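# Push utility cart through self-closing door into taped bay

## Task

Move the utility cart through the door that swings shut by itself and leave it parked in the zone outlined by yellow tape, so that every one of its four wheels sits fully inside the outline rather than on the tape line. All three tubes in the cart's top tray must remain upright. The robot must not fall over or finish leaning. The result only counts if the cart stays in place without the robot holding it there at the end.

## Robot and tools

ROBOT. A Hello Robot Stretch 3: one arm only. It has a two-wheeled base (0.33 m long, 0.34 m wide), a lift that raises the arm along a vertical mast, and a telescoping arm that reaches out to the robot's right side. It cannot drive sideways; to move the gripper forward or back you drive the base. Turning in place pivots about the point midway between the drive wheels, 0.05 m behind the front edge. With the arm pulled in and the wrist folded, a turn sweeps a 0.28 m radius; an unfolded level wrist reaches beyond that.

FRAMES. Base frame: origin on the floor between the drive wheels, x forward, y left, z up. hand_pose is reported in this frame, at the spot where closed fingertips meet; with wrist joints at zero its x points up, y back along the arm toward the mast, z toward the rear. Odometry frame is the base frame at the start of the scene; base_odometry counts wheel rotation only, so wheel slip appears as travel. Heading is positive to the left, range -3.142 to 3.142.

TOOLS.
execute_actions: argument "actions" is a list holding one action or none (empty list = just report state and images). An action may contain "base", "joints", and optionally "contact_limits"; motions begin together and may finish at different times. "base" holds exactly one command: {"translate_m": d}, a straight-line offset in metres from the base's last reported position, positive forward, range -1 to 1; or {"rotate_rad": d}, an in-place turn offset in radians, positive counter-clockwise (left), range -3.2 to 3.2. "joints" is a dict of absolute targets keyed by name: lift_m 0 to 1.1 (arm height on mast); arm_m 0 to 0.52 (extension); wrist_yaw_rad -1.345 to 4.42 (0 along arm, positive toward front, 3.0 folded over base); wrist_pitch_rad -1.57 to 0.451 (0 level, negative tips fingers down); wrist_roll_rad -2.911 to 2.911; gripper_m -0.089 to 0.179 (larger is wider; true fingertip gap is smaller, 0 below 0.007); head_pan_rad -3.953 to 1.73 (0 forward, positive left, -1.57 along arm); head_tilt_rad -1.53 to 0.419 (negative down). "contact_limits" takes only arm_m: a motor_effort percentage (1 to 100) at which the arm motion halts with contact_stop; it also caps holding force until the next action. "cameras" optionally lists head_camera, nav_camera, wrist_camera or all; omitted/null/all gives every camera, [] gives none. Unknown keys or out-of-range numbers reject the whole call with no motion. A joint or base omitted from an action may keep pushing toward its previous target without the status showing it. If a result reports a stop, later motion, wait and finished_scene calls in the same reply are skipped. One action lasts at most 15 s.
wait: "seconds" 0 to 10; commands nothing, returns state and images.
zoom_image: "camera" plus "region" [x0, y0, x1, y1] in pixels of that camera's latest full image, top-left origin, at most 504 by 504.
finished_scene: "scene" number; irreversible, reports success. The goal must already hold and keep holding.

RESULT LINES. base_status / joint_status: done, off_target (resting short of target, possibly still pushing), contact_stop, time_out, torque_fault (after the last three the target is dropped). on_its_own covers uncommanded parts; "held at" is the held target, not the actual position. motor_effort: percent of max, positive toward higher joint values (positive wheel effort pushes forward), bracketed peak; readings carry sizeable fixed and random errors. lidar_m: 12 ranges in metres in 30-degree sectors, sector 1 straight ahead, counter-clockwise (4 left, 7 behind, 10 right), plane 0.17 m up, range 0.15 to 12, "-" means nothing seen; misses glass and thin legs, and own parts block sectors 5, 6, 9, 10 when the lift is low. wrist_depth_mm and head_depth_mm: 7x7 grids of median depth in mm from top-left (head image is sideways). base_tilt in degrees, forward and right positive. turned_by_wheels and turned_by_imu give rotation since the last result. Camera calibration lines list intrinsics and T_world_to_cam relative to the base frame.

SPEED. Fast base motion (0.30 m/s, 1.9 rad/s) only when stowed: lift_m under 0.30, arm_m under 0.03, wrist_yaw_rad over 2.54; otherwise 0.10 m/s and 0.63 rad/s.

CAUTIONS. Arm and lift halt and go slack on firm contact; a slack lift with load may sink. Base, wrist and head have no contact stop and will keep shoving. Wrist servos shut off for 10 s after prolonged strain. Fold or unfold the wrist only with lift_m 0.32 to 0.95, wrist_pitch_rad -0.4, roll near 0; keep pitch at -0.5 or below when yaw is under -0.4. Pushing an immovable object with the gripper high (above about 0.45 m) can tip the robot, as can driving while hooked on something fixed or snagging furniture, especially in reverse. If tilted, reverse the last move in small steps, free the gripper, and lower the lift to about 0.2. Avoid drops, slams, hard hits, knocking the tubes over, and letting the door swing into the cart. Loose objects may occasionally be nudged by outside forces. Shorter robot motion time is preferred.

Each tool is called after "Emit:" as name([rows], argument=value, ...), one row to a line, values as JSON.

## Session

I'll start by looking at the scene.

Emit:
execute_actions(actions=[])

Scene clock: 0.00 s.
base_odometry: x=+0.000 y=+0.000 heading=+0.000 (m, m, rad; odometry frame)
turned_by_wheels: +0.000 (rad since the last result)
turned_by_imu: +0.000 (rad since the last result)
base_tilt: forward=-2.0 right=-1.3 (deg)
lidar_m: 0.88 0.81 0.82 1.01 0.94 0.95 1.20 1.42 1.50 1.72 1.59 1.32
head_depth_mm: 1309 1317 1330 1346 1358 1366 1374 / 1179 1185 1194 1202 1216 1221 1230 / 1069 1077 1083 1089 1100 1111 1117 / 982 991 996 1002 1008 1016 1023 / 907 911 918 925 928 934 940 / 843 848 852 857 863 867 873 / 785 793 795 800 804 810 813
base_status: not commanded
joint_positions: lift_m=+0.534 arm_m=+0.001 wrist_yaw_rad=+3.118 wrist_pitch_rad=-0.448 wrist_roll_rad=-0.001 gripper_m=+0.037 head_pan_rad=-0.010 head_tilt_rad=+0.004
joint_status: not commanded
motor_effort: left_wheel=+0 right_wheel=+1 lift_m=+34 arm_m=-1 wrist_yaw_rad=+0 wrist_pitch_rad=+8 wrist_roll_rad=+0 gripper_m=+1 head_pan_rad=+0 head_tilt_rad=+1 (%)
hand_pose: x=-0.0161 y=+0.0741 z=+0.5400 quat_wxyz=(+0.165, +0.691, +0.149, +0.688) (m; base frame)
wrist_depth_mm: 690 757 953 - 889 729 613 / 723 812 - - 955 766 638 / 780 879 - - - 798 670 / 810 949 - - - 836 693 / 832 905 - 927 933 867 730 / 749 754 - 777 802 796 738 / 650 655 656 679 676 684 680
pictures: head_camera (sideways: a quarter turn clockwise sets it upright), nav_camera (sideways: a quarter turn counterclockwise sets it upright), wrist_camera
Images, in order (width x height): head_camera 896x504, nav_camera 672x504, wrist_camera 644x364.

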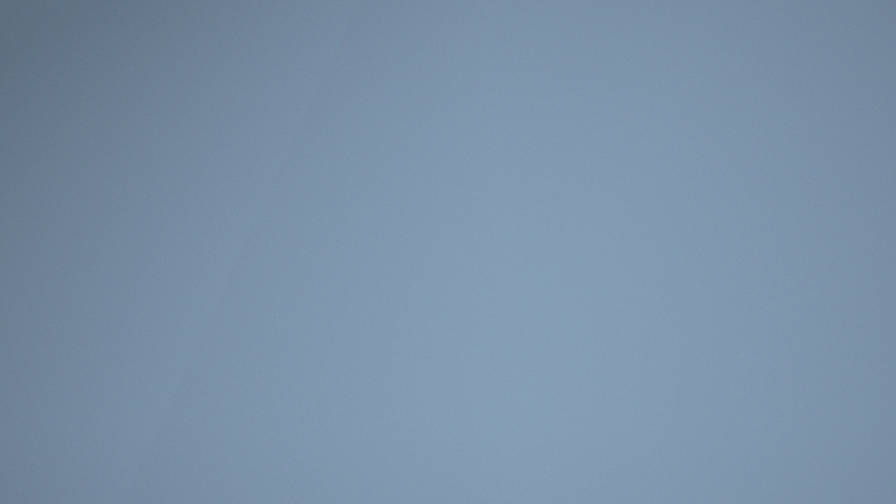

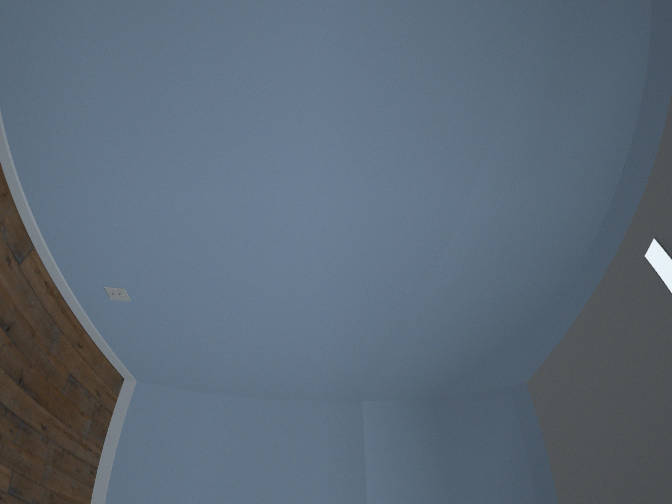

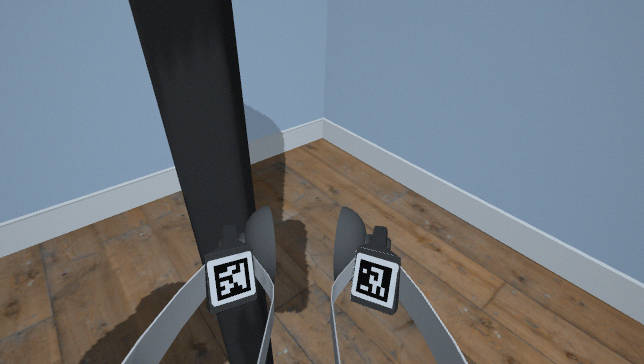

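Emit:
execute_actions([
  {"joints": {"head_pan_rad": -1.57, "head_tilt_rad": -0.5}},
], cameras=["head_camera", "nav_camera"])

Emit:
execute_actions([
  {"joints": {"head_pan_rad": -3.0, "head_tilt_rad": -0.5}},
], cameras=["head_camera", "nav_camera"])

Scene clock: 6.47 s.
base_odometry: x=+0.000 y=+0.000 heading=+0.000 (m, m, rad; odometry frame)
turned_by_wheels: +0.000 (rad since the last result)
turned_by_imu: +0.001 (rad since the last result)
base_tilt: forward=-2.0 right=-1.2 (deg)
lidar_m: 0.87 0.81 0.82 1.01 0.94 0.95 1.20 1.42 1.50 1.72 1.60 1.32
head_depth_mm: 2183 2428 2754 2658 2007 1618 1351 / 1995 2216 2456 2600 2001 1617 1345 / 1851 2028 2250 2444 1987 1604 1336 / 1717 1870 2060 2286 1982 1593 1342 / 1617 1748 1907 2100 1962 1590 1337 / 1512 1630 1774 1944 1956 1584 1330 / 1428 1539 1658 1797 1888 1575 1328
base_status: not commanded
joint_positions: lift_m=+0.534 arm_m=+0.001 wrist_yaw_rad=+3.118 wrist_pitch_rad=-0.448 wrist_roll_rad=-0.001 gripper_m=+0.037 head_pan_rad=-1.563 head_tilt_rad=-0.493
joint_status: all done
motor_effort: left_wheel=+0(1) right_wheel=+0(1) lift_m=+34(34) arm_m=+0(0) wrist_yaw_rad=+0(1) wrist_pitch_rad=+8(8) wrist_roll_rad=+0(0) gripper_m=+1(0) head_pan_rad=-3(42) head_tilt_rad=-2(22) (%)
hand_pose: x=-0.0161 y=+0.0741 z=+0.5400 quat_wxyz=(+0.165, +0.691, +0.149, +0.688) (m; base frame)
wrist_depth_mm: 697 756 972 - 889 723 612 / 742 815 - - 950 771 643 / 772 862 - - - 806 664 / 807 974 - - - 859 693 / 847 896 - 907 926 866 730 / 754 749 - 775 807 767 746 / 658 660 663 670 671 688 694
pictures: head_camera (sideways: a quarter turn clockwise sets it upright), nav_camera (sideways: a quarter turn counterclockwise sets it upright)
camera_calibration (this result's frames):
head_camera: T_world_to_cam=[[-0.00395086, 0.510796, -0.859693, 1.14499], [0.998758, -0.0406853, -0.0287636, 0.0310679], [-0.0496692, -0.858739, -0.51, 0.623835], [0, 0, 0, 1]] pos_world=[0.0044798, -0.0478797, 1.30339]
nav_camera: T_world_to_cam=[[0.00743636, -0.463885, 0.885864, -1.11283], [-0.999067, 0.0342375, 0.0263152, 0.0252508], [-0.042537, -0.885234, -0.463197, 0.560199], [0, 0, 0, 1]] pos_world=[0.0573319, -0.021183, 1.24464]
Images, in order (width x height): head_camera 896x504, nav_camera 672x504.

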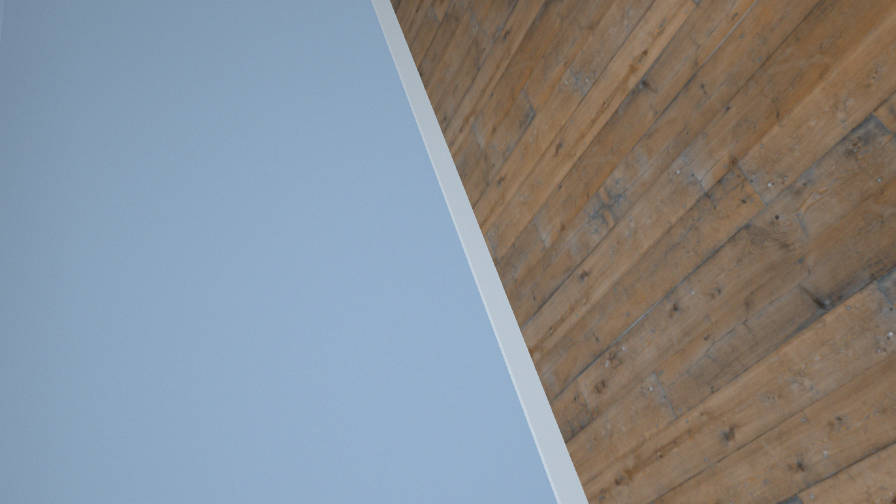

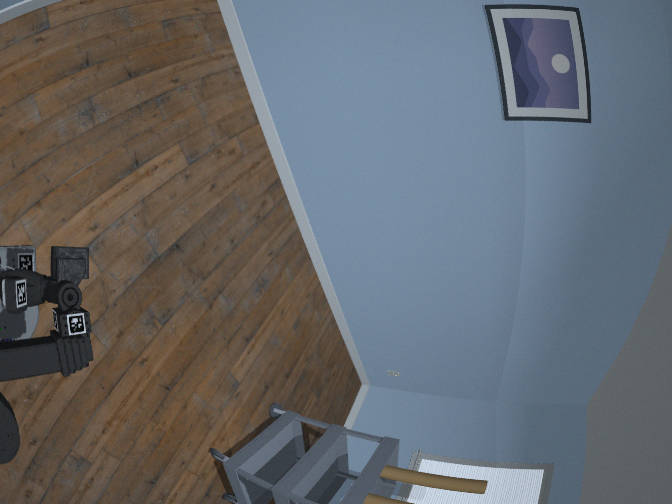

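Scene clock: 7.70 s.
base_odometry: x=+0.000 y=+0.000 heading=+0.000 (m, m, rad; odometry frame)
turned_by_wheels: +0.000 (rad since the last result)
turned_by_imu: +0.000 (rad since the last result)
base_tilt: forward=-2.0 right=-1.3 (deg)
lidar_m: 0.88 0.81 0.82 1.01 0.94 0.95 1.20 1.42 1.50 1.72 1.59 1.32
head_depth_mm: 1103 1156 1224 1287 1368 1453 1349 / 1235 1310 1388 1465 1574 1555 1346 / 1524 1624 1733 1714 1795 1603 1339 / 1769 1895 2057 2249 1976 1590 1336 / 1992 2170 2394 2483 1956 1587 1329 / 2382 2648 2936 2548 1952 1584 1326 / 2540 2749 2993 2533 1954 1572 1319
base_status: not commanded
joint_positions: lift_m=+0.534 arm_m=+0.001 wrist_yaw_rad=+3.118 wrist_pitch_rad=-0.448 wrist_roll_rad=-0.001 gripper_m=+0.037 head_pan_rad=-2.993 head_tilt_rad=-0.494
joint_status: all done
motor_effort: left_wheel=+0(0) right_wheel=+0(1) lift_m=+34(34) arm_m=-1(0) wrist_yaw_rad=+0(0) wrist_pitch_rad=+8(8) wrist_roll_rad=+0(0) gripper_m=+0(1) head_pan_rad=-3(43) head_tilt_rad=-3(1) (%)
hand_pose: x=-0.0161 y=+0.0741 z=+0.5400 quat_wxyz=(+0.165, +0.691, +0.149, +0.688) (m; base frame)
wrist_depth_mm: 688 764 975 - 904 717 610 / 729 812 - - 928 765 633 / 760 889 - - - 790 670 / 819 943 - - - 844 707 / 845 900 - 919 943 856 733 / 752 754 - 775 788 787 746 / 652 649 657 667 678 692 693
pictures: head_camera (sideways: a quarter turn clockwise sets it upright), nav_camera (sideways: a quarter turn counterclockwise sets it upright)
camera_calibration (this result's frames):
head_camera: T_world_to_cam=[[0.505418, 0.0756298, -0.859554, 1.1417], [0.0998873, -0.994583, -0.0287768, 0.0365683], [-0.857074, -0.0713142, -0.510234, 0.629065], [0, 0, 0, 1]] pos_world=[-0.0415336, -0.00511514, 1.30338]
nav_camera: T_world_to_cam=[[-0.458489, -0.0724985, 0.885738, -1.10982], [-0.106314, 0.993984, 0.0263267, 0.0197901], [-0.882318, -0.082096, -0.463438, 0.565635], [0, 0, 0, 1]] pos_world=[-0.00766818, -0.0536953, 1.24463]
Images, in order (width x height): head_camera 896x504, nav_camera 672x504.

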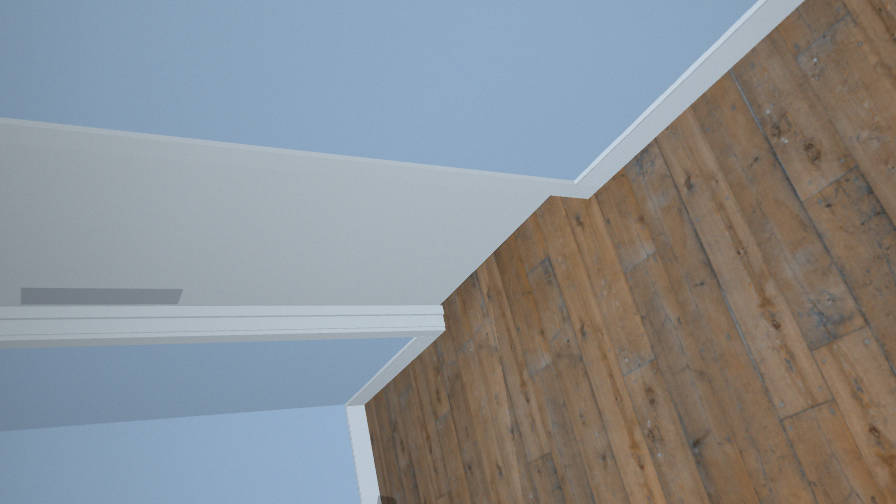

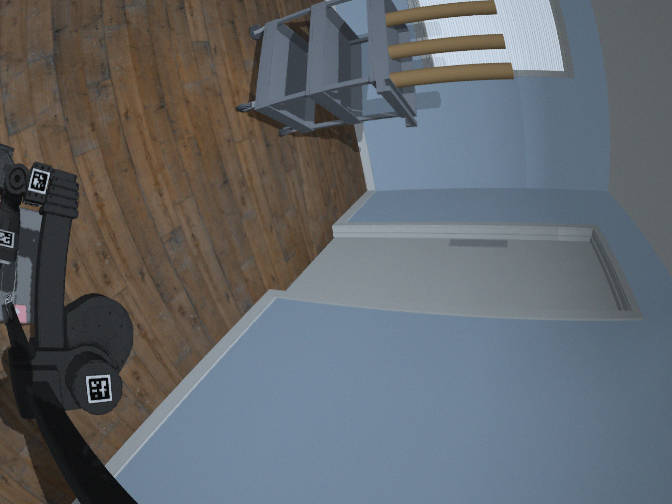

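Emit:
execute_actions([
  {"joints": {"head_pan_rad": -2.35, "head_tilt_rad": -0.5}},
], cameras=["head_camera", "nav_camera"])

Scene clock: 13.50 s.
base_odometry: x=+0.000 y=+0.000 heading=+0.000 (m, m, rad; odometry frame)
turned_by_wheels: +0.000 (rad since the last result)
turned_by_imu: +0.001 (rad since the last result)
base_tilt: forward=-2.1 right=-1.2 (deg)
lidar_m: 0.87 0.81 0.82 1.01 0.94 0.95 1.20 1.42 1.50 1.73 1.59 1.32
head_depth_mm: 2489 2697 2910 2669 2013 1611 1349 / 2501 2722 2956 2627 1995 1606 1345 / 1421 2660 1914 2000 1922 1606 1340 / 1568 1687 1700 1819 1825 1589 1344 / 2523 1986 2006 2018 1906 1588 1326 / 2599 2793 1993 2153 1956 1584 1323 / 2682 2927 3110 2552 1945 1568 1323
base_status: not commanded
joint_positions: lift_m=+0.534 arm_m=+0.001 wrist_yaw_rad=+3.118 wrist_pitch_rad=-0.448 wrist_roll_rad=-0.001 gripper_m=+0.037 head_pan_rad=-2.357 head_tilt_rad=-0.494
joint_status: all done
motor_effort: left_wheel=-1(0) right_wheel=+0(0) lift_m=+34(34) arm_m=-1(0) wrist_yaw_rad=+0(0) wrist_pitch_rad=+8(8) wrist_roll_rad=+0(0) gripper_m=+0(0) head_pan_rad=+4(35) head_tilt_rad=-3(2) (%)
hand_pose: x=-0.0161 y=+0.0741 z=+0.5400 quat_wxyz=(+0.165, +0.691, +0.149, +0.688) (m; base frame)
wrist_depth_mm: 686 742 965 - 900 724 614 / 715 810 - - 939 769 646 / 781 878 - - - 805 669 / 834 961 - - - 837 706 / 854 894 - 900 933 868 734 / 749 768 - 772 800 790 757 / 648 663 660 663 686 681 691
pictures: head_camera (sideways: a quarter turn clockwise sets it upright), nav_camera (sideways: a quarter turn counterclockwise sets it upright)
camera_calibration (this result's frames):
head_camera: T_world_to_cam=[[0.361845, 0.360881, -0.859554, 1.14258], [0.670771, -0.741106, -0.0287768, 0.0330859], [-0.647405, -0.566151, -0.510234, 0.627785], [0, 0, 0, 1]] pos_world=[-0.0291972, -0.0323919, 1.30338]
nav_camera: T_world_to_cam=[[-0.325938, -0.330504, 0.885738, -1.11063], [-0.675588, 0.736809, 0.0263267, 0.0232626], [-0.661321, -0.589813, -0.463438, 0.564287], [0, 0, 0, 1]] pos_world=[0.0268936, -0.0513846, 1.24463]
Images, in order (width x height): head_camera 896x504, nav_camera 672x504.

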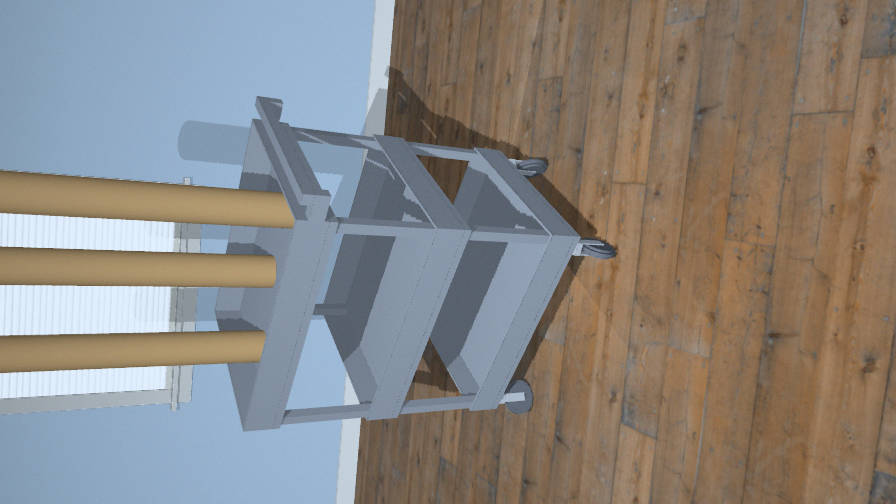

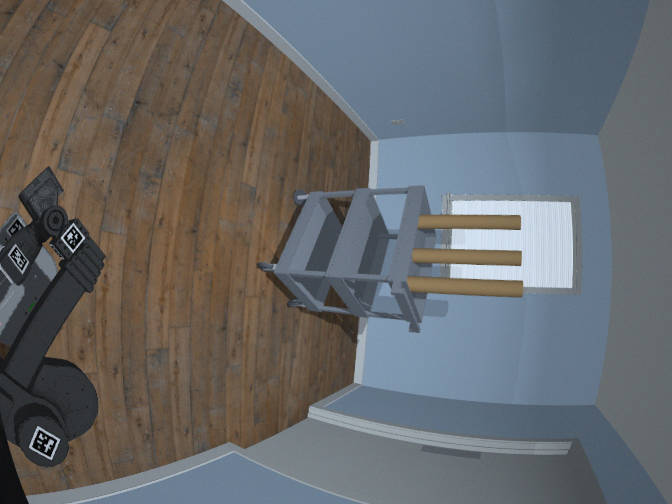

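Emit:
zoom_image(camera="head_camera", region=[180, 60, 660, 460])

Region (180, 60, 660, 460) of head_camera's 896x504 image, scaled by 1.050, with more detail than that image has.

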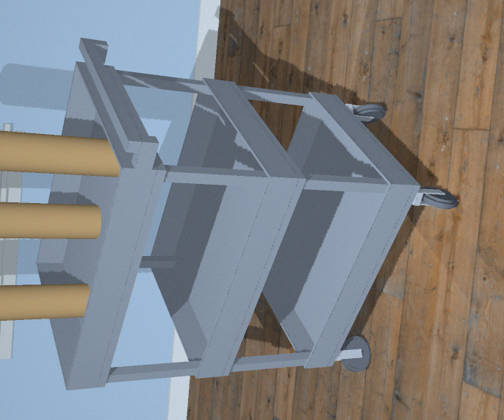

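Emit:
execute_actions([
  {"base": {"rotate_rad": 0.241}, "joints": {"lift_m": 0.28, "head_pan_rad": -3.1, "head_tilt_rad": -0.6}},
], cameras=[])

Emit:
execute_actions([
  {"base": {"translate_m": -1.0}},
], cameras=["nav_camera"])

Scene clock: 136.63 s.
base_odometry: x=+0.000 y=+0.000 heading=+0.241 (m, m, rad; odometry frame)
turned_by_wheels: +0.241 (rad since the last result)
turned_by_imu: +0.242 (rad since the last result)
base_tilt: forward=-2.1 right=-1.2 (deg)
lidar_m: 0.82 0.81 0.88 0.95 0.94 1.02 1.52 1.42 2.03 1.62 1.60 1.04
head_depth_mm: 1406 1364 1445 1526 1618 1496 1272 / 1644 1743 1843 1909 1765 1483 1272 / 1942 2094 2246 2204 1786 1488 1264 / 2219 2397 2596 2224 1772 1477 1265 / 2648 2897 2945 2199 1763 1463 1255 / 2596 2846 2948 2192 1746 1465 1248 / 2492 2721 2676 2008 1739 1451 1252
base_status: done
joint_positions: lift_m=+0.280 arm_m=+0.001 wrist_yaw_rad=+3.118 wrist_pitch_rad=-0.448 wrist_roll_rad=-0.001 gripper_m=+0.037 head_pan_rad=-3.093 head_tilt_rad=-0.592
joint_status: all done
motor_effort: left_wheel=-3(7) right_wheel=+2(7) lift_m=+25(23) arm_m=+0(1) wrist_yaw_rad=+0(0) wrist_pitch_rad=+8(8) wrist_roll_rad=+0(0) gripper_m=+0(0) head_pan_rad=-3(37) head_tilt_rad=-3(9) (%)
hand_pose: x=-0.0161 y=+0.0740 z=+0.2863 quat_wxyz=(+0.165, +0.690, +0.149, +0.688) (m; base frame)
wrist_depth_mm: 697 745 887 972 - 814 655 / 763 803 951 - - 845 668 / 771 819 884 893 919 836 699 / 664 681 684 699 704 719 700 / 547 558 - 559 575 584 594 / 467 500 - - 494 491 493 / - - - - 421 422 430
pictures: none
No camera images: the call's "cameras" was empty. Leave "cameras" out to get every camera's image.

Scene clock: 141.57 s.
base_odometry: x=-0.971 y=-0.238 heading=+0.241 (m, m, rad; odometry frame)
turned_by_wheels: +0.000 (rad since the last result)
turned_by_imu: +0.002 (rad since the last result)
base_tilt: forward=-2.0 right=-1.3 (deg)
lidar_m: 1.75 1.47 0.70 0.55 0.55 0.59 1.03 0.85 0.69 1.23 1.99 2.16
head_depth_mm: 870 913 960 1014 1074 1138 1204 / 1004 1067 1127 1205 1293 1383 1270 / 1126 1225 1339 1484 1625 1479 1264 / 1280 1384 1520 1679 1729 1476 1261 / 1652 1832 2083 2120 1765 1468 1261 / 1772 1960 2152 2182 1753 1465 1254 / 1724 1884 2085 2183 1747 1457 1243
base_status: done
joint_positions: lift_m=+0.280 arm_m=+0.001 wrist_yaw_rad=+3.118 wrist_pitch_rad=-0.448 wrist_roll_rad=-0.001 gripper_m=+0.037 head_pan_rad=-3.093 head_tilt_rad=-0.593
joint_status: not commanded
motor_effort: left_wheel=-2(12) right_wheel=+3(5) lift_m=+25(24) arm_m=-1(0) wrist_yaw_rad=+0(1) wrist_pitch_rad=+8(8) wrist_roll_rad=+0(0) gripper_m=+0(0) head_pan_rad=-3(4) head_tilt_rad=-3(2) (%)
hand_pose: x=-0.0161 y=+0.0740 z=+0.2863 quat_wxyz=(+0.165, +0.690, +0.149, +0.688) (m; base frame)
wrist_depth_mm: 420 447 530 578 669 795 951 / 453 485 581 638 744 891 - / 483 530 654 695 823 913 942 / 517 562 662 679 701 716 719 / 523 551 - 562 571 574 592 / 466 498 - - 489 490 497 / - - - - 418 420 424
pictures: nav_camera (sideways: a quarter turn counterclockwise sets it upright)
camera_calibration (this result's frames):
nav_camera: T_world_to_cam=[[-0.549251, -0.0304179, 0.835104, -1.04324], [-0.00912548, 0.999496, 0.0304038, 0.0138929], [-0.835608, 0.00907861, -0.549252, 0.677004], [0, 0, 0, 1]] pos_world=[-0.00716337, -0.0517652, 1.24264]
Images, in order (width x height): nav_camera 672x504.

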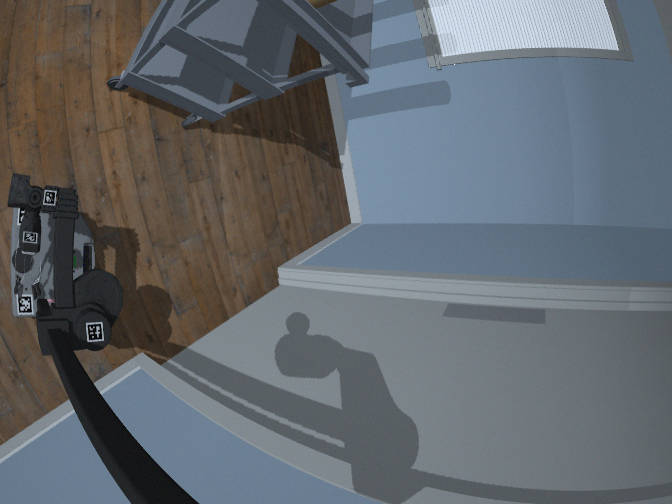

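Emit:
execute_actions([
  {"base": {"translate_m": -0.55}},
], cameras=[])

Emit:
execute_actions([
  {"base": {"rotate_rad": -0.894}, "joints": {"head_pan_rad": -0.5, "head_tilt_rad": -0.8}},
], cameras=["head_camera", "nav_camera"])

Scene clock: 150.97 s.
base_odometry: x=-1.505 y=-0.370 heading=+0.241 (m, m, rad; odometry frame)
turned_by_wheels: +0.000 (rad since the last result)
turned_by_imu: +0.002 (rad since the last result)
base_tilt: forward=-2.1 right=-1.2 (deg)
lidar_m: 2.27 0.89 0.41 0.37 0.42 0.45 0.68 1.54 0.61 0.60 0.64 2.38
head_depth_mm: 564 594 625 660 697 742 790 / 633 684 731 782 836 900 974 / 642 706 787 891 1003 1133 1217 / 761 826 906 1001 1089 1280 1263 / 987 1099 1242 1438 1627 1472 1259 / 1296 1443 1601 1815 1756 1460 1253 / 1285 1411 1557 1738 1730 1452 1248
base_status: done
joint_positions: lift_m=+0.280 arm_m=+0.001 wrist_yaw_rad=+3.118 wrist_pitch_rad=-0.448 wrist_roll_rad=-0.001 gripper_m=+0.037 head_pan_rad=-3.093 head_tilt_rad=-0.594
joint_status: not commanded
motor_effort: left_wheel=-2(10) right_wheel=+3(5) lift_m=+25(25) arm_m=-1(0) wrist_yaw_rad=+0(0) wrist_pitch_rad=+8(8) wrist_roll_rad=+0(0) gripper_m=-1(1) head_pan_rad=-3(3) head_tilt_rad=-2(3) (%)
hand_pose: x=-0.0161 y=+0.0740 z=+0.2863 quat_wxyz=(+0.165, +0.690, +0.149, +0.688) (m; base frame)
wrist_depth_mm: 323 346 409 408 425 498 608 / 351 378 448 449 467 567 705 / 376 406 492 492 536 645 811 / 403 450 543 548 582 686 724 / 433 494 - 569 575 580 588 / 452 504 - - 494 493 496 / - - - - 418 430 425
pictures: none
No camera images: the call's "cameras" was empty. Leave "cameras" out to get every camera's image.

Scene clock: 152.87 s.
base_odometry: x=-1.505 y=-0.370 heading=-0.653 (m, m, rad; odometry frame)
turned_by_wheels: -0.894 (rad since the last result)
turned_by_imu: -0.891 (rad since the last result)
base_tilt: forward=-2.1 right=-1.2 (deg)
lidar_m: 0.69 2.57 2.25 0.65 0.38 0.39 0.41 0.48 0.76 1.54 0.60 0.60
head_depth_mm: 2167 1047 806 775 1526 1326 1180 / 777 935 820 1075 1004 1300 1174 / 599 710 743 1094 1023 1253 1169 / 642 710 717 1111 1255 1297 1167 / 1989 974 728 1104 1270 1308 1159 / 1949 2138 771 1048 1424 1297 1155 / 1921 2168 1955 1723 1477 1297 1155
base_status: done
joint_positions: lift_m=+0.280 arm_m=+0.001 wrist_yaw_rad=+3.118 wrist_pitch_rad=-0.448 wrist_roll_rad=-0.001 gripper_m=+0.037 head_pan_rad=-0.507 head_tilt_rad=-0.790
joint_status: all done
motor_effort: left_wheel=+2(10) right_wheel=-2(9) lift_m=+24(25) arm_m=-1(0) wrist_yaw_rad=+0(0) wrist_pitch_rad=+8(8) wrist_roll_rad=+0(0) gripper_m=+0(0) head_pan_rad=+2(44) head_tilt_rad=-3(16) (%)
hand_pose: x=-0.0161 y=+0.0740 z=+0.2863 quat_wxyz=(+0.165, +0.690, +0.149, +0.688) (m; base frame)
wrist_depth_mm: 305 379 746 - - - - / 310 400 789 - - - - / 333 423 820 878 911 944 961 / 367 441 674 703 699 703 735 / 403 448 - 566 584 584 590 / 434 465 - - 491 493 500 / - - - - 424 418 430
pictures: head_camera (sideways: a quarter turn clockwise sets it upright), nav_camera (sideways: a quarter turn counterclockwise sets it upright)
camera_calibration (this result's frames):
head_camera: T_world_to_cam=[[-0.646748, 0.359548, -0.672638, 0.905087], [0.518293, 0.854183, -0.0417535, 0.0508965], [0.559544, -0.375628, -0.738793, 0.917739], [0, 0, 0, 1]] pos_world=[0.0454692, -0.0241694, 1.28894]
nav_camera: T_world_to_cam=[[0.61613, -0.338116, 0.71138, -0.889074], [-0.513707, -0.857144, 0.0375266, 0.00770646], [0.597067, -0.388562, -0.701805, 0.866712], [0, 0, 0, 1]] pos_world=[0.0342592, 0.0427663, 1.24044]
Images, in order (width x height): head_camera 896x504, nav_camera 672x504.

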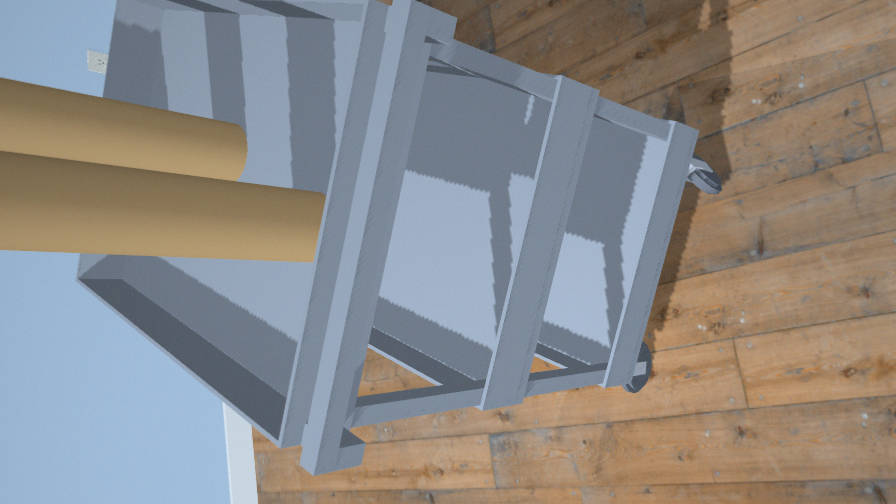

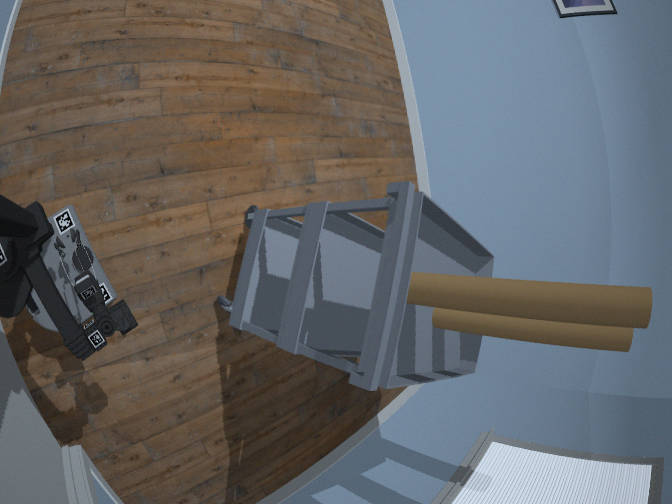

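Emit:
execute_actions([
  {"joints": {"lift_m": 0.35}},
], cameras=[])

Emit:
execute_actions([
  {"joints": {"lift_m": 0.72, "wrist_yaw_rad": 1.57, "gripper_m": 0.12}},
], cameras=[])

Emit:
execute_actions([
  {"joints": {"wrist_pitch_rad": 0.0, "wrist_roll_rad": 1.57}},
])

Scene clock: 177.67 s.
base_odometry: x=-1.505 y=-0.370 heading=-0.653 (m, m, rad; odometry frame)
turned_by_wheels: +0.000 (rad since the last result)
turned_by_imu: +0.001 (rad since the last result)
base_tilt: forward=-2.0 right=-1.2 (deg)
lidar_m: 0.70 2.57 2.24 0.65 0.38 0.39 0.41 0.48 0.76 1.54 0.60 0.60
head_depth_mm: 2153 1043 807 773 1529 1330 1181 / 778 937 821 1071 1004 1294 1177 / 598 710 742 1094 1025 1252 1173 / 644 708 718 1110 1255 1288 1168 / 1978 973 730 1104 1272 1302 1163 / 1958 2146 774 1046 1432 1302 1151 / 1933 2172 1956 1734 1479 1292 1153
base_status: not commanded
joint_positions: lift_m=+0.350 arm_m=+0.001 wrist_yaw_rad=+3.118 wrist_pitch_rad=-0.448 wrist_roll_rad=-0.001 gripper_m=+0.037 head_pan_rad=-0.507 head_tilt_rad=-0.790
joint_status: all done
motor_effort: left_wheel=+2(2) right_wheel=-2(2) lift_m=+43(45) arm_m=-1(1) wrist_yaw_rad=+1(0) wrist_pitch_rad=+8(8) wrist_roll_rad=+0(0) gripper_m=+0(0) head_pan_rad=+3(4) head_tilt_rad=-4(4) (%)
hand_pose: x=-0.0161 y=+0.0740 z=+0.3556 quat_wxyz=(+0.165, +0.690, +0.150, +0.688) (m; base frame)
wrist_depth_mm: 304 377 753 - - - - / 310 403 796 - - - - / 335 422 866 - - - - / 365 440 797 821 834 828 845 / 405 451 - 668 667 678 677 / 435 497 - 554 580 569 576 / 451 494 - - 488 491 499
pictures: none
No camera images: the call's "cameras" was empty. Leave "cameras" out to get every camera's image.

Scene clock: 181.87 s.
base_odometry: x=-1.505 y=-0.370 heading=-0.653 (m, m, rad; odometry frame)
turned_by_wheels: +0.000 (rad since the last result)
turned_by_imu: +0.001 (rad since the last result)
base_tilt: forward=-1.9 right=-1.3 (deg)
lidar_m: 0.69 2.57 2.24 0.65 0.37 0.39 0.41 0.48 0.76 1.54 0.60 0.60
head_depth_mm: 2170 1049 804 774 1525 1329 1179 / 778 933 822 1072 1003 1302 1218 / 599 710 744 1094 1022 1243 1185 / 644 709 717 1111 1253 1287 1167 / 1982 972 731 1105 1273 1305 1141 / 1969 2142 773 1049 1427 1304 1156 / 1913 2183 1966 1717 1478 1299 1147
base_status: not commanded
joint_positions: lift_m=+0.720 arm_m=+0.001 wrist_yaw_rad=+1.573 wrist_pitch_rad=-0.448 wrist_roll_rad=-0.001 gripper_m=+0.120 head_pan_rad=-0.507 head_tilt_rad=-0.790
joint_status: all done
motor_effort: left_wheel=+2(2) right_wheel=-1(2) lift_m=+43(47) arm_m=-1(1) wrist_yaw_rad=-2(2) wrist_pitch_rad=+8(8) wrist_roll_rad=+0(0) gripper_m=+1(82) head_pan_rad=+3(4) head_tilt_rad=-4(4) (%)
hand_pose: x=+0.1991 y=-0.1460 z=+0.7255 quat_wxyz=(+0.599, +0.599, -0.375, +0.377) (m; base frame)
wrist_depth_mm: - - - - - 364 312 / - - - - - - - / - - - - 810 839 810 / - - - - 592 652 672 / - - - - 918 480 - / 942 - 990 917 807 484 - / 823 845 845 851 751 711 891
pictures: none
No camera images: the call's "cameras" was empty. Leave "cameras" out to get every camera's image.

Scene clock: 183.33 s.
base_odometry: x=-1.505 y=-0.370 heading=-0.653 (m, m, rad; odometry frame)
turned_by_wheels: +0.000 (rad since the last result)
turned_by_imu: +0.000 (rad since the last result)
base_tilt: forward=-2.0 right=-1.2 (deg)
lidar_m: 0.69 2.57 2.24 0.65 0.37 0.39 0.41 0.49 0.76 1.54 0.60 0.60
head_depth_mm: 2159 1045 804 775 1532 1334 1222 / 778 935 820 1075 1006 1300 1195 / 599 711 743 1094 1024 1236 1139 / 643 709 717 1115 985 1281 1168 / 1990 974 730 1106 1271 1302 1160 / 1970 2152 771 1051 1431 1300 1161 / 1915 2163 1953 1734 1480 1294 1152
base_status: not commanded
joint_positions: lift_m=+0.720 arm_m=+0.001 wrist_yaw_rad=+1.573 wrist_pitch_rad=-0.024 wrist_roll_rad=+1.565 gripper_m=+0.120 head_pan_rad=-0.507 head_tilt_rad=-0.790
joint_status: all done
motor_effort: left_wheel=+2(2) right_wheel=-2(2) lift_m=+43(42) arm_m=+0(1) wrist_yaw_rad=-2(3) wrist_pitch_rad=+13(13) wrist_roll_rad=+3(8) gripper_m=+1(1) head_pan_rad=+4(3) head_tilt_rad=-3(3) (%)
hand_pose: x=+0.2342 y=-0.1458 z=+0.8278 quat_wxyz=(+0.011, +0.708, -0.706, -0.006) (m; base frame)
wrist_depth_mm: - - 481 393 925 576 438 / - - - 472 - 502 703 / - - - 548 - 592 675 / - - - - - - 900 / - - - - - - 903 / - - - - - - 882 / - - - - - - 883
pictures: head_camera (sideways: a quarter turn clockwise sets it upright), nav_camera (sideways: a quarter turn counterclockwise sets it upright), wrist_camera
camera_calibration (this result's frames):
head_camera: T_world_to_cam=[[-0.646772, 0.359505, -0.672638, 0.905087], [0.518236, 0.854218, -0.0417535, 0.0508968], [0.559569, -0.37559, -0.738793, 0.917738], [0, 0, 0, 1]] pos_world=[0.0454708, -0.0241668, 1.28894]
nav_camera: T_world_to_cam=[[0.616152, -0.338075, 0.71138, -0.889075], [-0.51365, -0.857179, 0.0375266, 0.00770611], [0.597093, -0.388522, -0.701805, 0.866711], [0, 0, 0, 1]] pos_world=[0.0342563, 0.0427682, 1.24044]
wrist_camera: T_world_to_cam=[[-0.0653247, -0.0296981, -0.997422, 0.822741], [-0.183764, 0.982819, -0.0172279, 0.232644], [0.980797, 0.182165, -0.0696598, 0.0231387], [0, 0, 0, 1]] pos_world=[0.0738024, -0.208428, 0.82624]
Images, in order (width x height): head_camera 896x504, nav_camera 672x504, wrist_camera 644x364.

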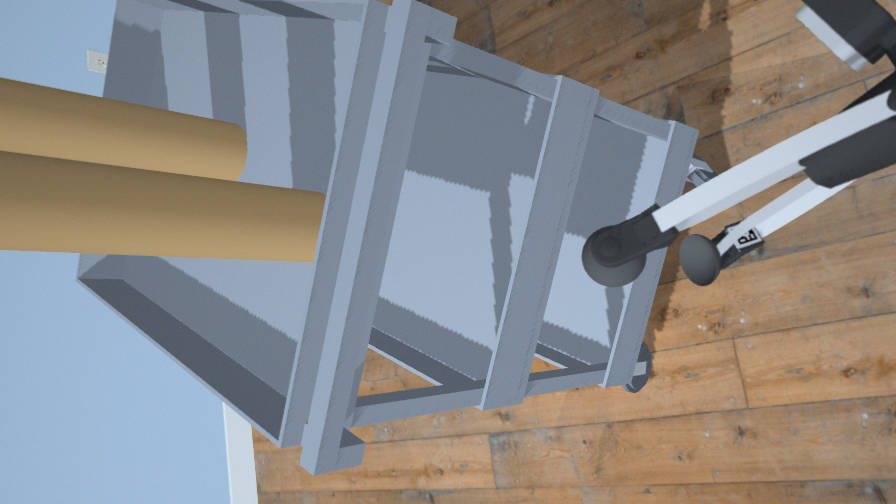

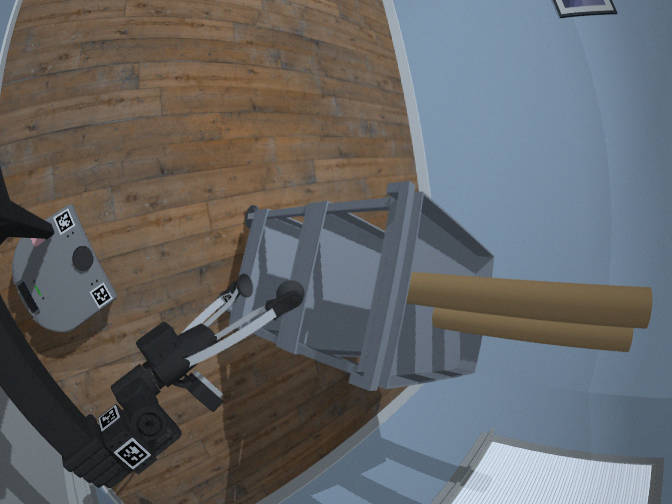

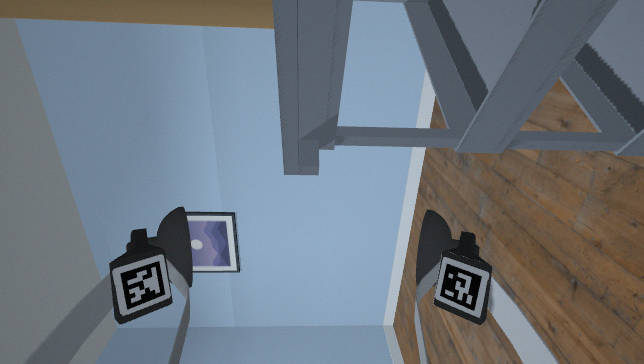

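Emit:
execute_actions([
  {"base": {"translate_m": 0.24}, "joints": {"wrist_yaw_rad": 0.8, "lift_m": 0.737, "head_pan_rad": -0.9, "head_tilt_rad": -1.0}},
])

Scene clock: 228.60 s.
base_odometry: x=-1.315 y=-0.515 heading=-0.653 (m, m, rad; odometry frame)
turned_by_wheels: +0.000 (rad since the last result)
turned_by_imu: +0.001 (rad since the last result)
base_tilt: forward=-2.1 right=-1.3 (deg)
lidar_m: 1.97 2.31 2.18 1.10 0.65 0.57 0.65 0.76 1.17 0.50 0.43 0.43
head_depth_mm: 1871 1900 592 1521 1409 1278 1111 / 829 727 598 923 1393 - 1120 / 865 740 584 966 1212 1212 1145 / 670 704 556 946 1211 1224 1152 / 463 549 566 943 1190 1222 1119 / 823 721 574 934 1170 1215 1113 / 837 717 564 821 1299 1211 1110
base_status: done
joint_positions: lift_m=+0.737 arm_m=+0.001 wrist_yaw_rad=+0.803 wrist_pitch_rad=-0.023 wrist_roll_rad=+1.565 gripper_m=+0.120 head_pan_rad=-0.893 head_tilt_rad=-0.987
joint_status: all done
motor_effort: left_wheel=+2(8) right_wheel=-2(2) lift_m=+43(44) arm_m=-1(1) wrist_yaw_rad=-2(2) wrist_pitch_rad=+13(13) wrist_roll_rad=+3(3) gripper_m=+1(1) head_pan_rad=-3(25) head_tilt_rad=-5(16) (%)
hand_pose: x=+0.1626 y=-0.3239 z=+0.8451 quat_wxyz=(+0.008, +0.391, -0.920, -0.010) (m; base frame)
wrist_depth_mm: - - - 184 236 243 246 / - - - 233 798 646 394 / - - - 239 846 593 407 / 508 520 531 246 862 593 406 / 330 343 338 250 767 586 406 / 324 - 338 259 - 533 405 / - - - 267 - 559 402
pictures: head_camera (sideways: a quarter turn clockwise sets it upright), nav_camera (sideways: a quarter turn counterclockwise sets it upright), wrist_camera
camera_calibration (this result's frames):
head_camera: T_world_to_cam=[[-0.537477, 0.667979, -0.514707, 0.698659], [0.796084, 0.603246, -0.0484173, 0.0578659], [0.278153, -0.435773, -0.855998, 1.07184], [0, 0, 0, 1]] pos_world=[0.0313114, -0.0345186, 1.2799]
nav_camera: T_world_to_cam=[[0.522385, -0.64307, 0.559978, -0.691231], [-0.793535, -0.606989, 0.0432056, 0.00203037], [0.312116, -0.466932, -0.82738, 1.03174], [0, 0, 0, 1]] pos_world=[0.0406773, 0.0384744, 1.24063]
wrist_camera: T_world_to_cam=[[-0.0666178, 0.0235175, -0.997501, 0.847533], [0.552214, 0.833525, -0.0172279, 0.22682], [0.831037, -0.551982, -0.0685142, -0.0873788], [0, 0, 0, 1]] pos_world=[0.00382277, -0.257223, 0.843336]
Images, in order (width x height): head_camera 896x504, nav_camera 672x504, wrist_camera 644x364.

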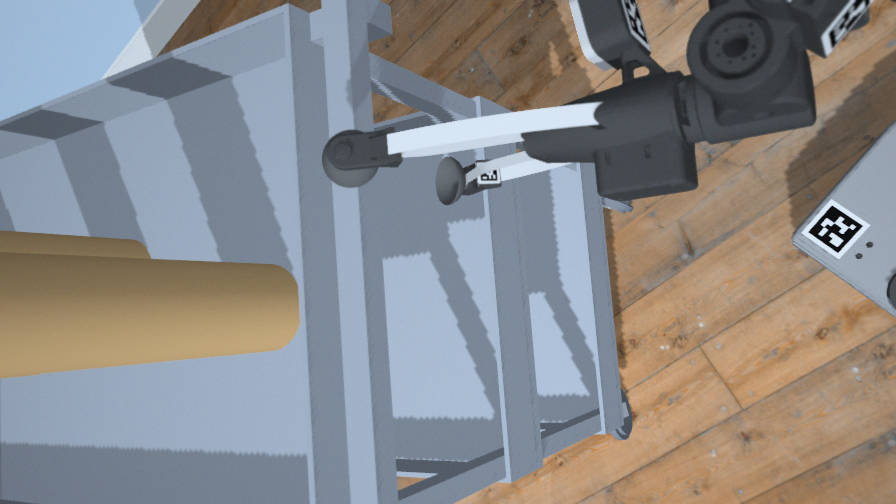

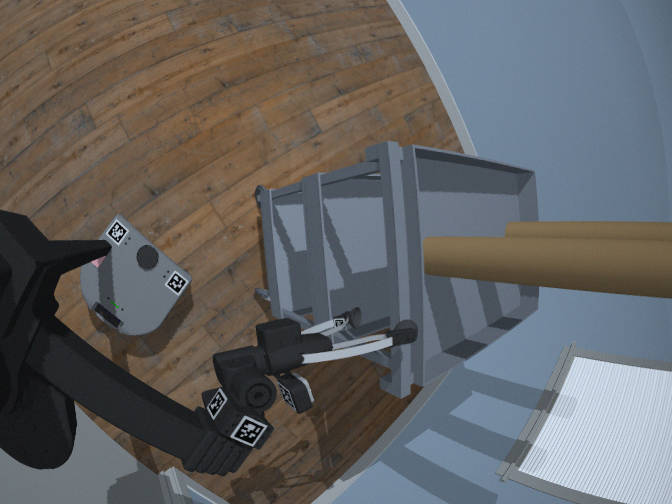

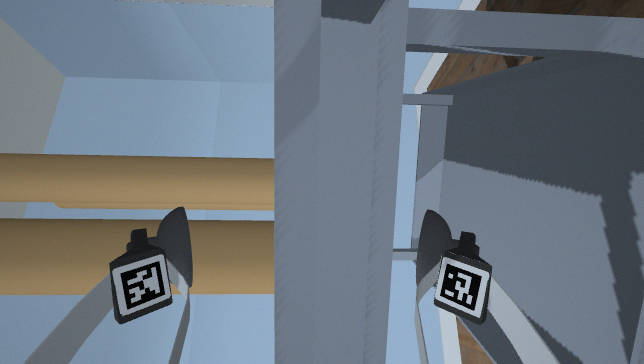

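Emit:
execute_actions([
  {"base": {"translate_m": 0.07}, "joints": {"gripper_m": 0.085, "lift_m": 0.74}},
], cameras=["head_camera", "wrist_camera"])

Scene clock: 244.73 s.
base_odometry: x=-1.259 y=-0.558 heading=-0.653 (m, m, rad; odometry frame)
turned_by_wheels: +0.000 (rad since the last result)
turned_by_imu: +0.001 (rad since the last result)
base_tilt: forward=-2.0 right=-1.3 (deg)
lidar_m: 1.91 2.23 2.16 1.23 0.73 0.63 0.71 0.83 1.32 0.44 0.38 0.38
head_depth_mm: 1824 717 652 754 1395 1280 1109 / 851 744 651 915 922 - 1119 / 442 698 646 717 1179 1213 1152 / 421 496 572 902 1128 1224 1151 / 810 713 635 899 1087 1221 1121 / 842 722 633 714 918 1197 1114 / 820 689 618 530 1327 1207 1111
base_status: done
joint_positions: lift_m=+0.740 arm_m=+0.001 wrist_yaw_rad=+0.803 wrist_pitch_rad=-0.023 wrist_roll_rad=+1.565 gripper_m=+0.085 head_pan_rad=-0.893 head_tilt_rad=-0.987
joint_status: all done
motor_effort: left_wheel=+2(6) right_wheel=-3(5) lift_m=+43(42) arm_m=+0(1) wrist_yaw_rad=-2(2) wrist_pitch_rad=+13(13) wrist_roll_rad=+2(3) gripper_m=-1(79) head_pan_rad=-3(4) head_tilt_rad=-4(4) (%)
hand_pose: x=+0.1625 y=-0.3240 z=+0.8482 quat_wxyz=(+0.008, +0.391, -0.920, -0.010) (m; base frame)
wrist_depth_mm: - - - 127 186 - 391 / - - - 130 190 600 409 / 468 474 497 134 195 597 410 / 456 460 469 138 200 601 412 / 264 268 274 141 795 603 407 / - - - 146 212 569 411 / - - - 150 - 505 412
pictures: head_camera (sideways: a quarter turn clockwise sets it upright), wrist_camera
camera_calibration (this result's frames):
head_camera: T_world_to_cam=[[-0.537452, 0.668069, -0.514616, 0.698541], [0.796134, 0.60318, -0.0484204, 0.0578696], [0.278058, -0.435727, -0.856052, 1.07191], [0, 0, 0, 1]] pos_world=[0.0313069, -0.034519, 1.27989]
wrist_camera: T_world_to_cam=[[-0.0665535, 0.0234874, -0.997506, 0.850524], [0.552374, 0.833418, -0.0172306, 0.226862], [0.830935, -0.552144, -0.0684407, -0.0872639], [0, 0, 0, 1]] pos_world=[0.00380327, -0.25723, 0.84634]
Images, in order (width x height): head_camera 896x504, wrist_camera 644x364.

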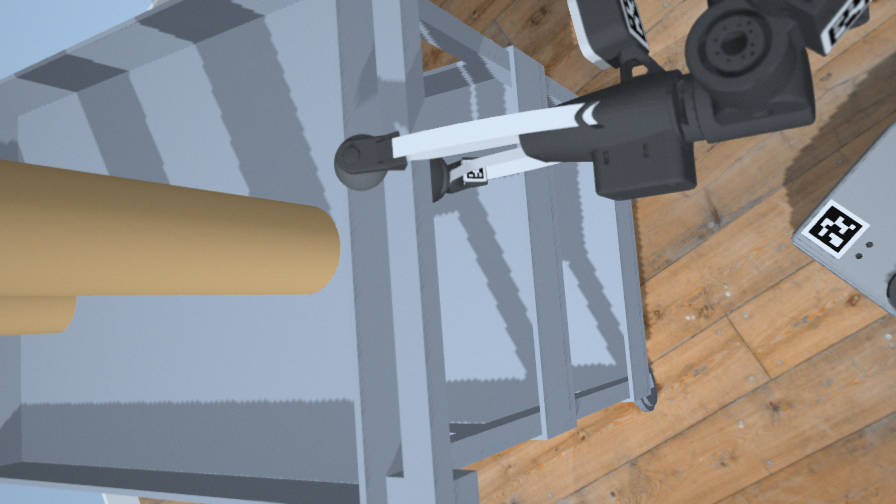

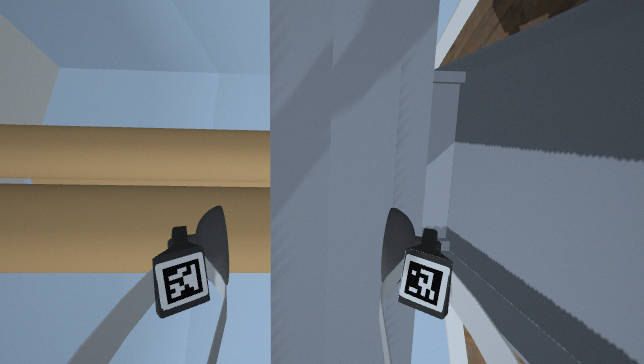

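Emit:
execute_actions([
  {"joints": {"gripper_m": 0.0}},
], cameras=["head_camera", "wrist_camera"])

Scene clock: 253.53 s.
base_odometry: x=-1.259 y=-0.558 heading=-0.653 (m, m, rad; odometry frame)
turned_by_wheels: +0.000 (rad since the last result)
turned_by_imu: +0.001 (rad since the last result)
base_tilt: forward=-2.0 right=-1.2 (deg)
lidar_m: 1.91 2.23 2.16 1.23 0.72 0.63 0.71 0.83 1.32 0.44 0.38 0.38
head_depth_mm: 1828 717 652 755 1390 1276 1109 / 849 742 649 912 916 - 1119 / 436 696 643 904 1151 1215 1148 / 420 494 571 902 1129 1232 1151 / 809 716 634 898 1087 1218 1123 / 840 722 631 556 915 1201 1117 / 818 688 617 530 1327 1202 1108
base_status: not commanded
joint_positions: lift_m=+0.740 arm_m=+0.001 wrist_yaw_rad=+0.803 wrist_pitch_rad=-0.012 wrist_roll_rad=+1.566 gripper_m=+0.001 head_pan_rad=-0.893 head_tilt_rad=-0.987
joint_status: all done
motor_effort: left_wheel=+2(2) right_wheel=-7(5) lift_m=+42(42) arm_m=-1(1) wrist_yaw_rad=-1(2) wrist_pitch_rad=+7(13) wrist_roll_rad=+2(3) gripper_m=-11(84) head_pan_rad=-3(3) head_tilt_rad=-4(5) (%)
hand_pose: x=+0.1627 y=-0.3242 z=+0.8509 quat_wxyz=(+0.005, +0.391, -0.921, -0.005) (m; base frame)
wrist_depth_mm: - - - 124 182 - 401 / - - - 128 187 607 417 / 474 474 491 131 192 620 423 / 455 465 468 135 199 613 416 / 267 268 272 139 204 613 417 / - - - 142 - 565 415 / - - - 148 216 537 411
pictures: head_camera (sideways: a quarter turn clockwise sets it upright), wrist_camera
camera_calibration (this result's frames):
head_camera: T_world_to_cam=[[-0.537452, 0.668068, -0.514617, 0.698541], [0.796134, 0.60318, -0.0484204, 0.0578696], [0.278058, -0.435727, -0.856052, 1.07191], [0, 0, 0, 1]] pos_world=[0.0313069, -0.034519, 1.27989]
wrist_camera: T_world_to_cam=[[-0.058618, 0.0164369, -0.998145, 0.850253], [0.552736, 0.833146, -0.0187406, 0.228167], [0.831293, -0.552809, -0.0579226, -0.0965889], [0, 0, 0, 1]] pos_world=[0.00401776, -0.257467, 0.847357]
Images, in order (width x height): head_camera 896x504, wrist_camera 644x364.

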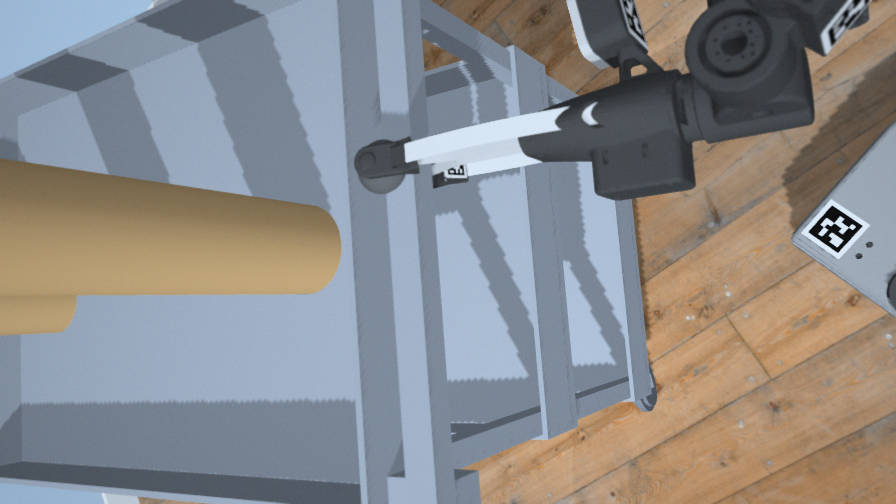

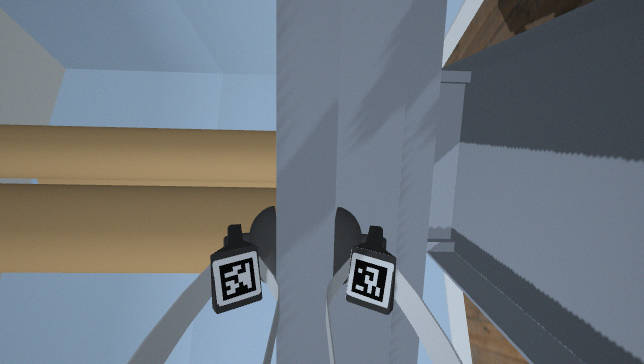

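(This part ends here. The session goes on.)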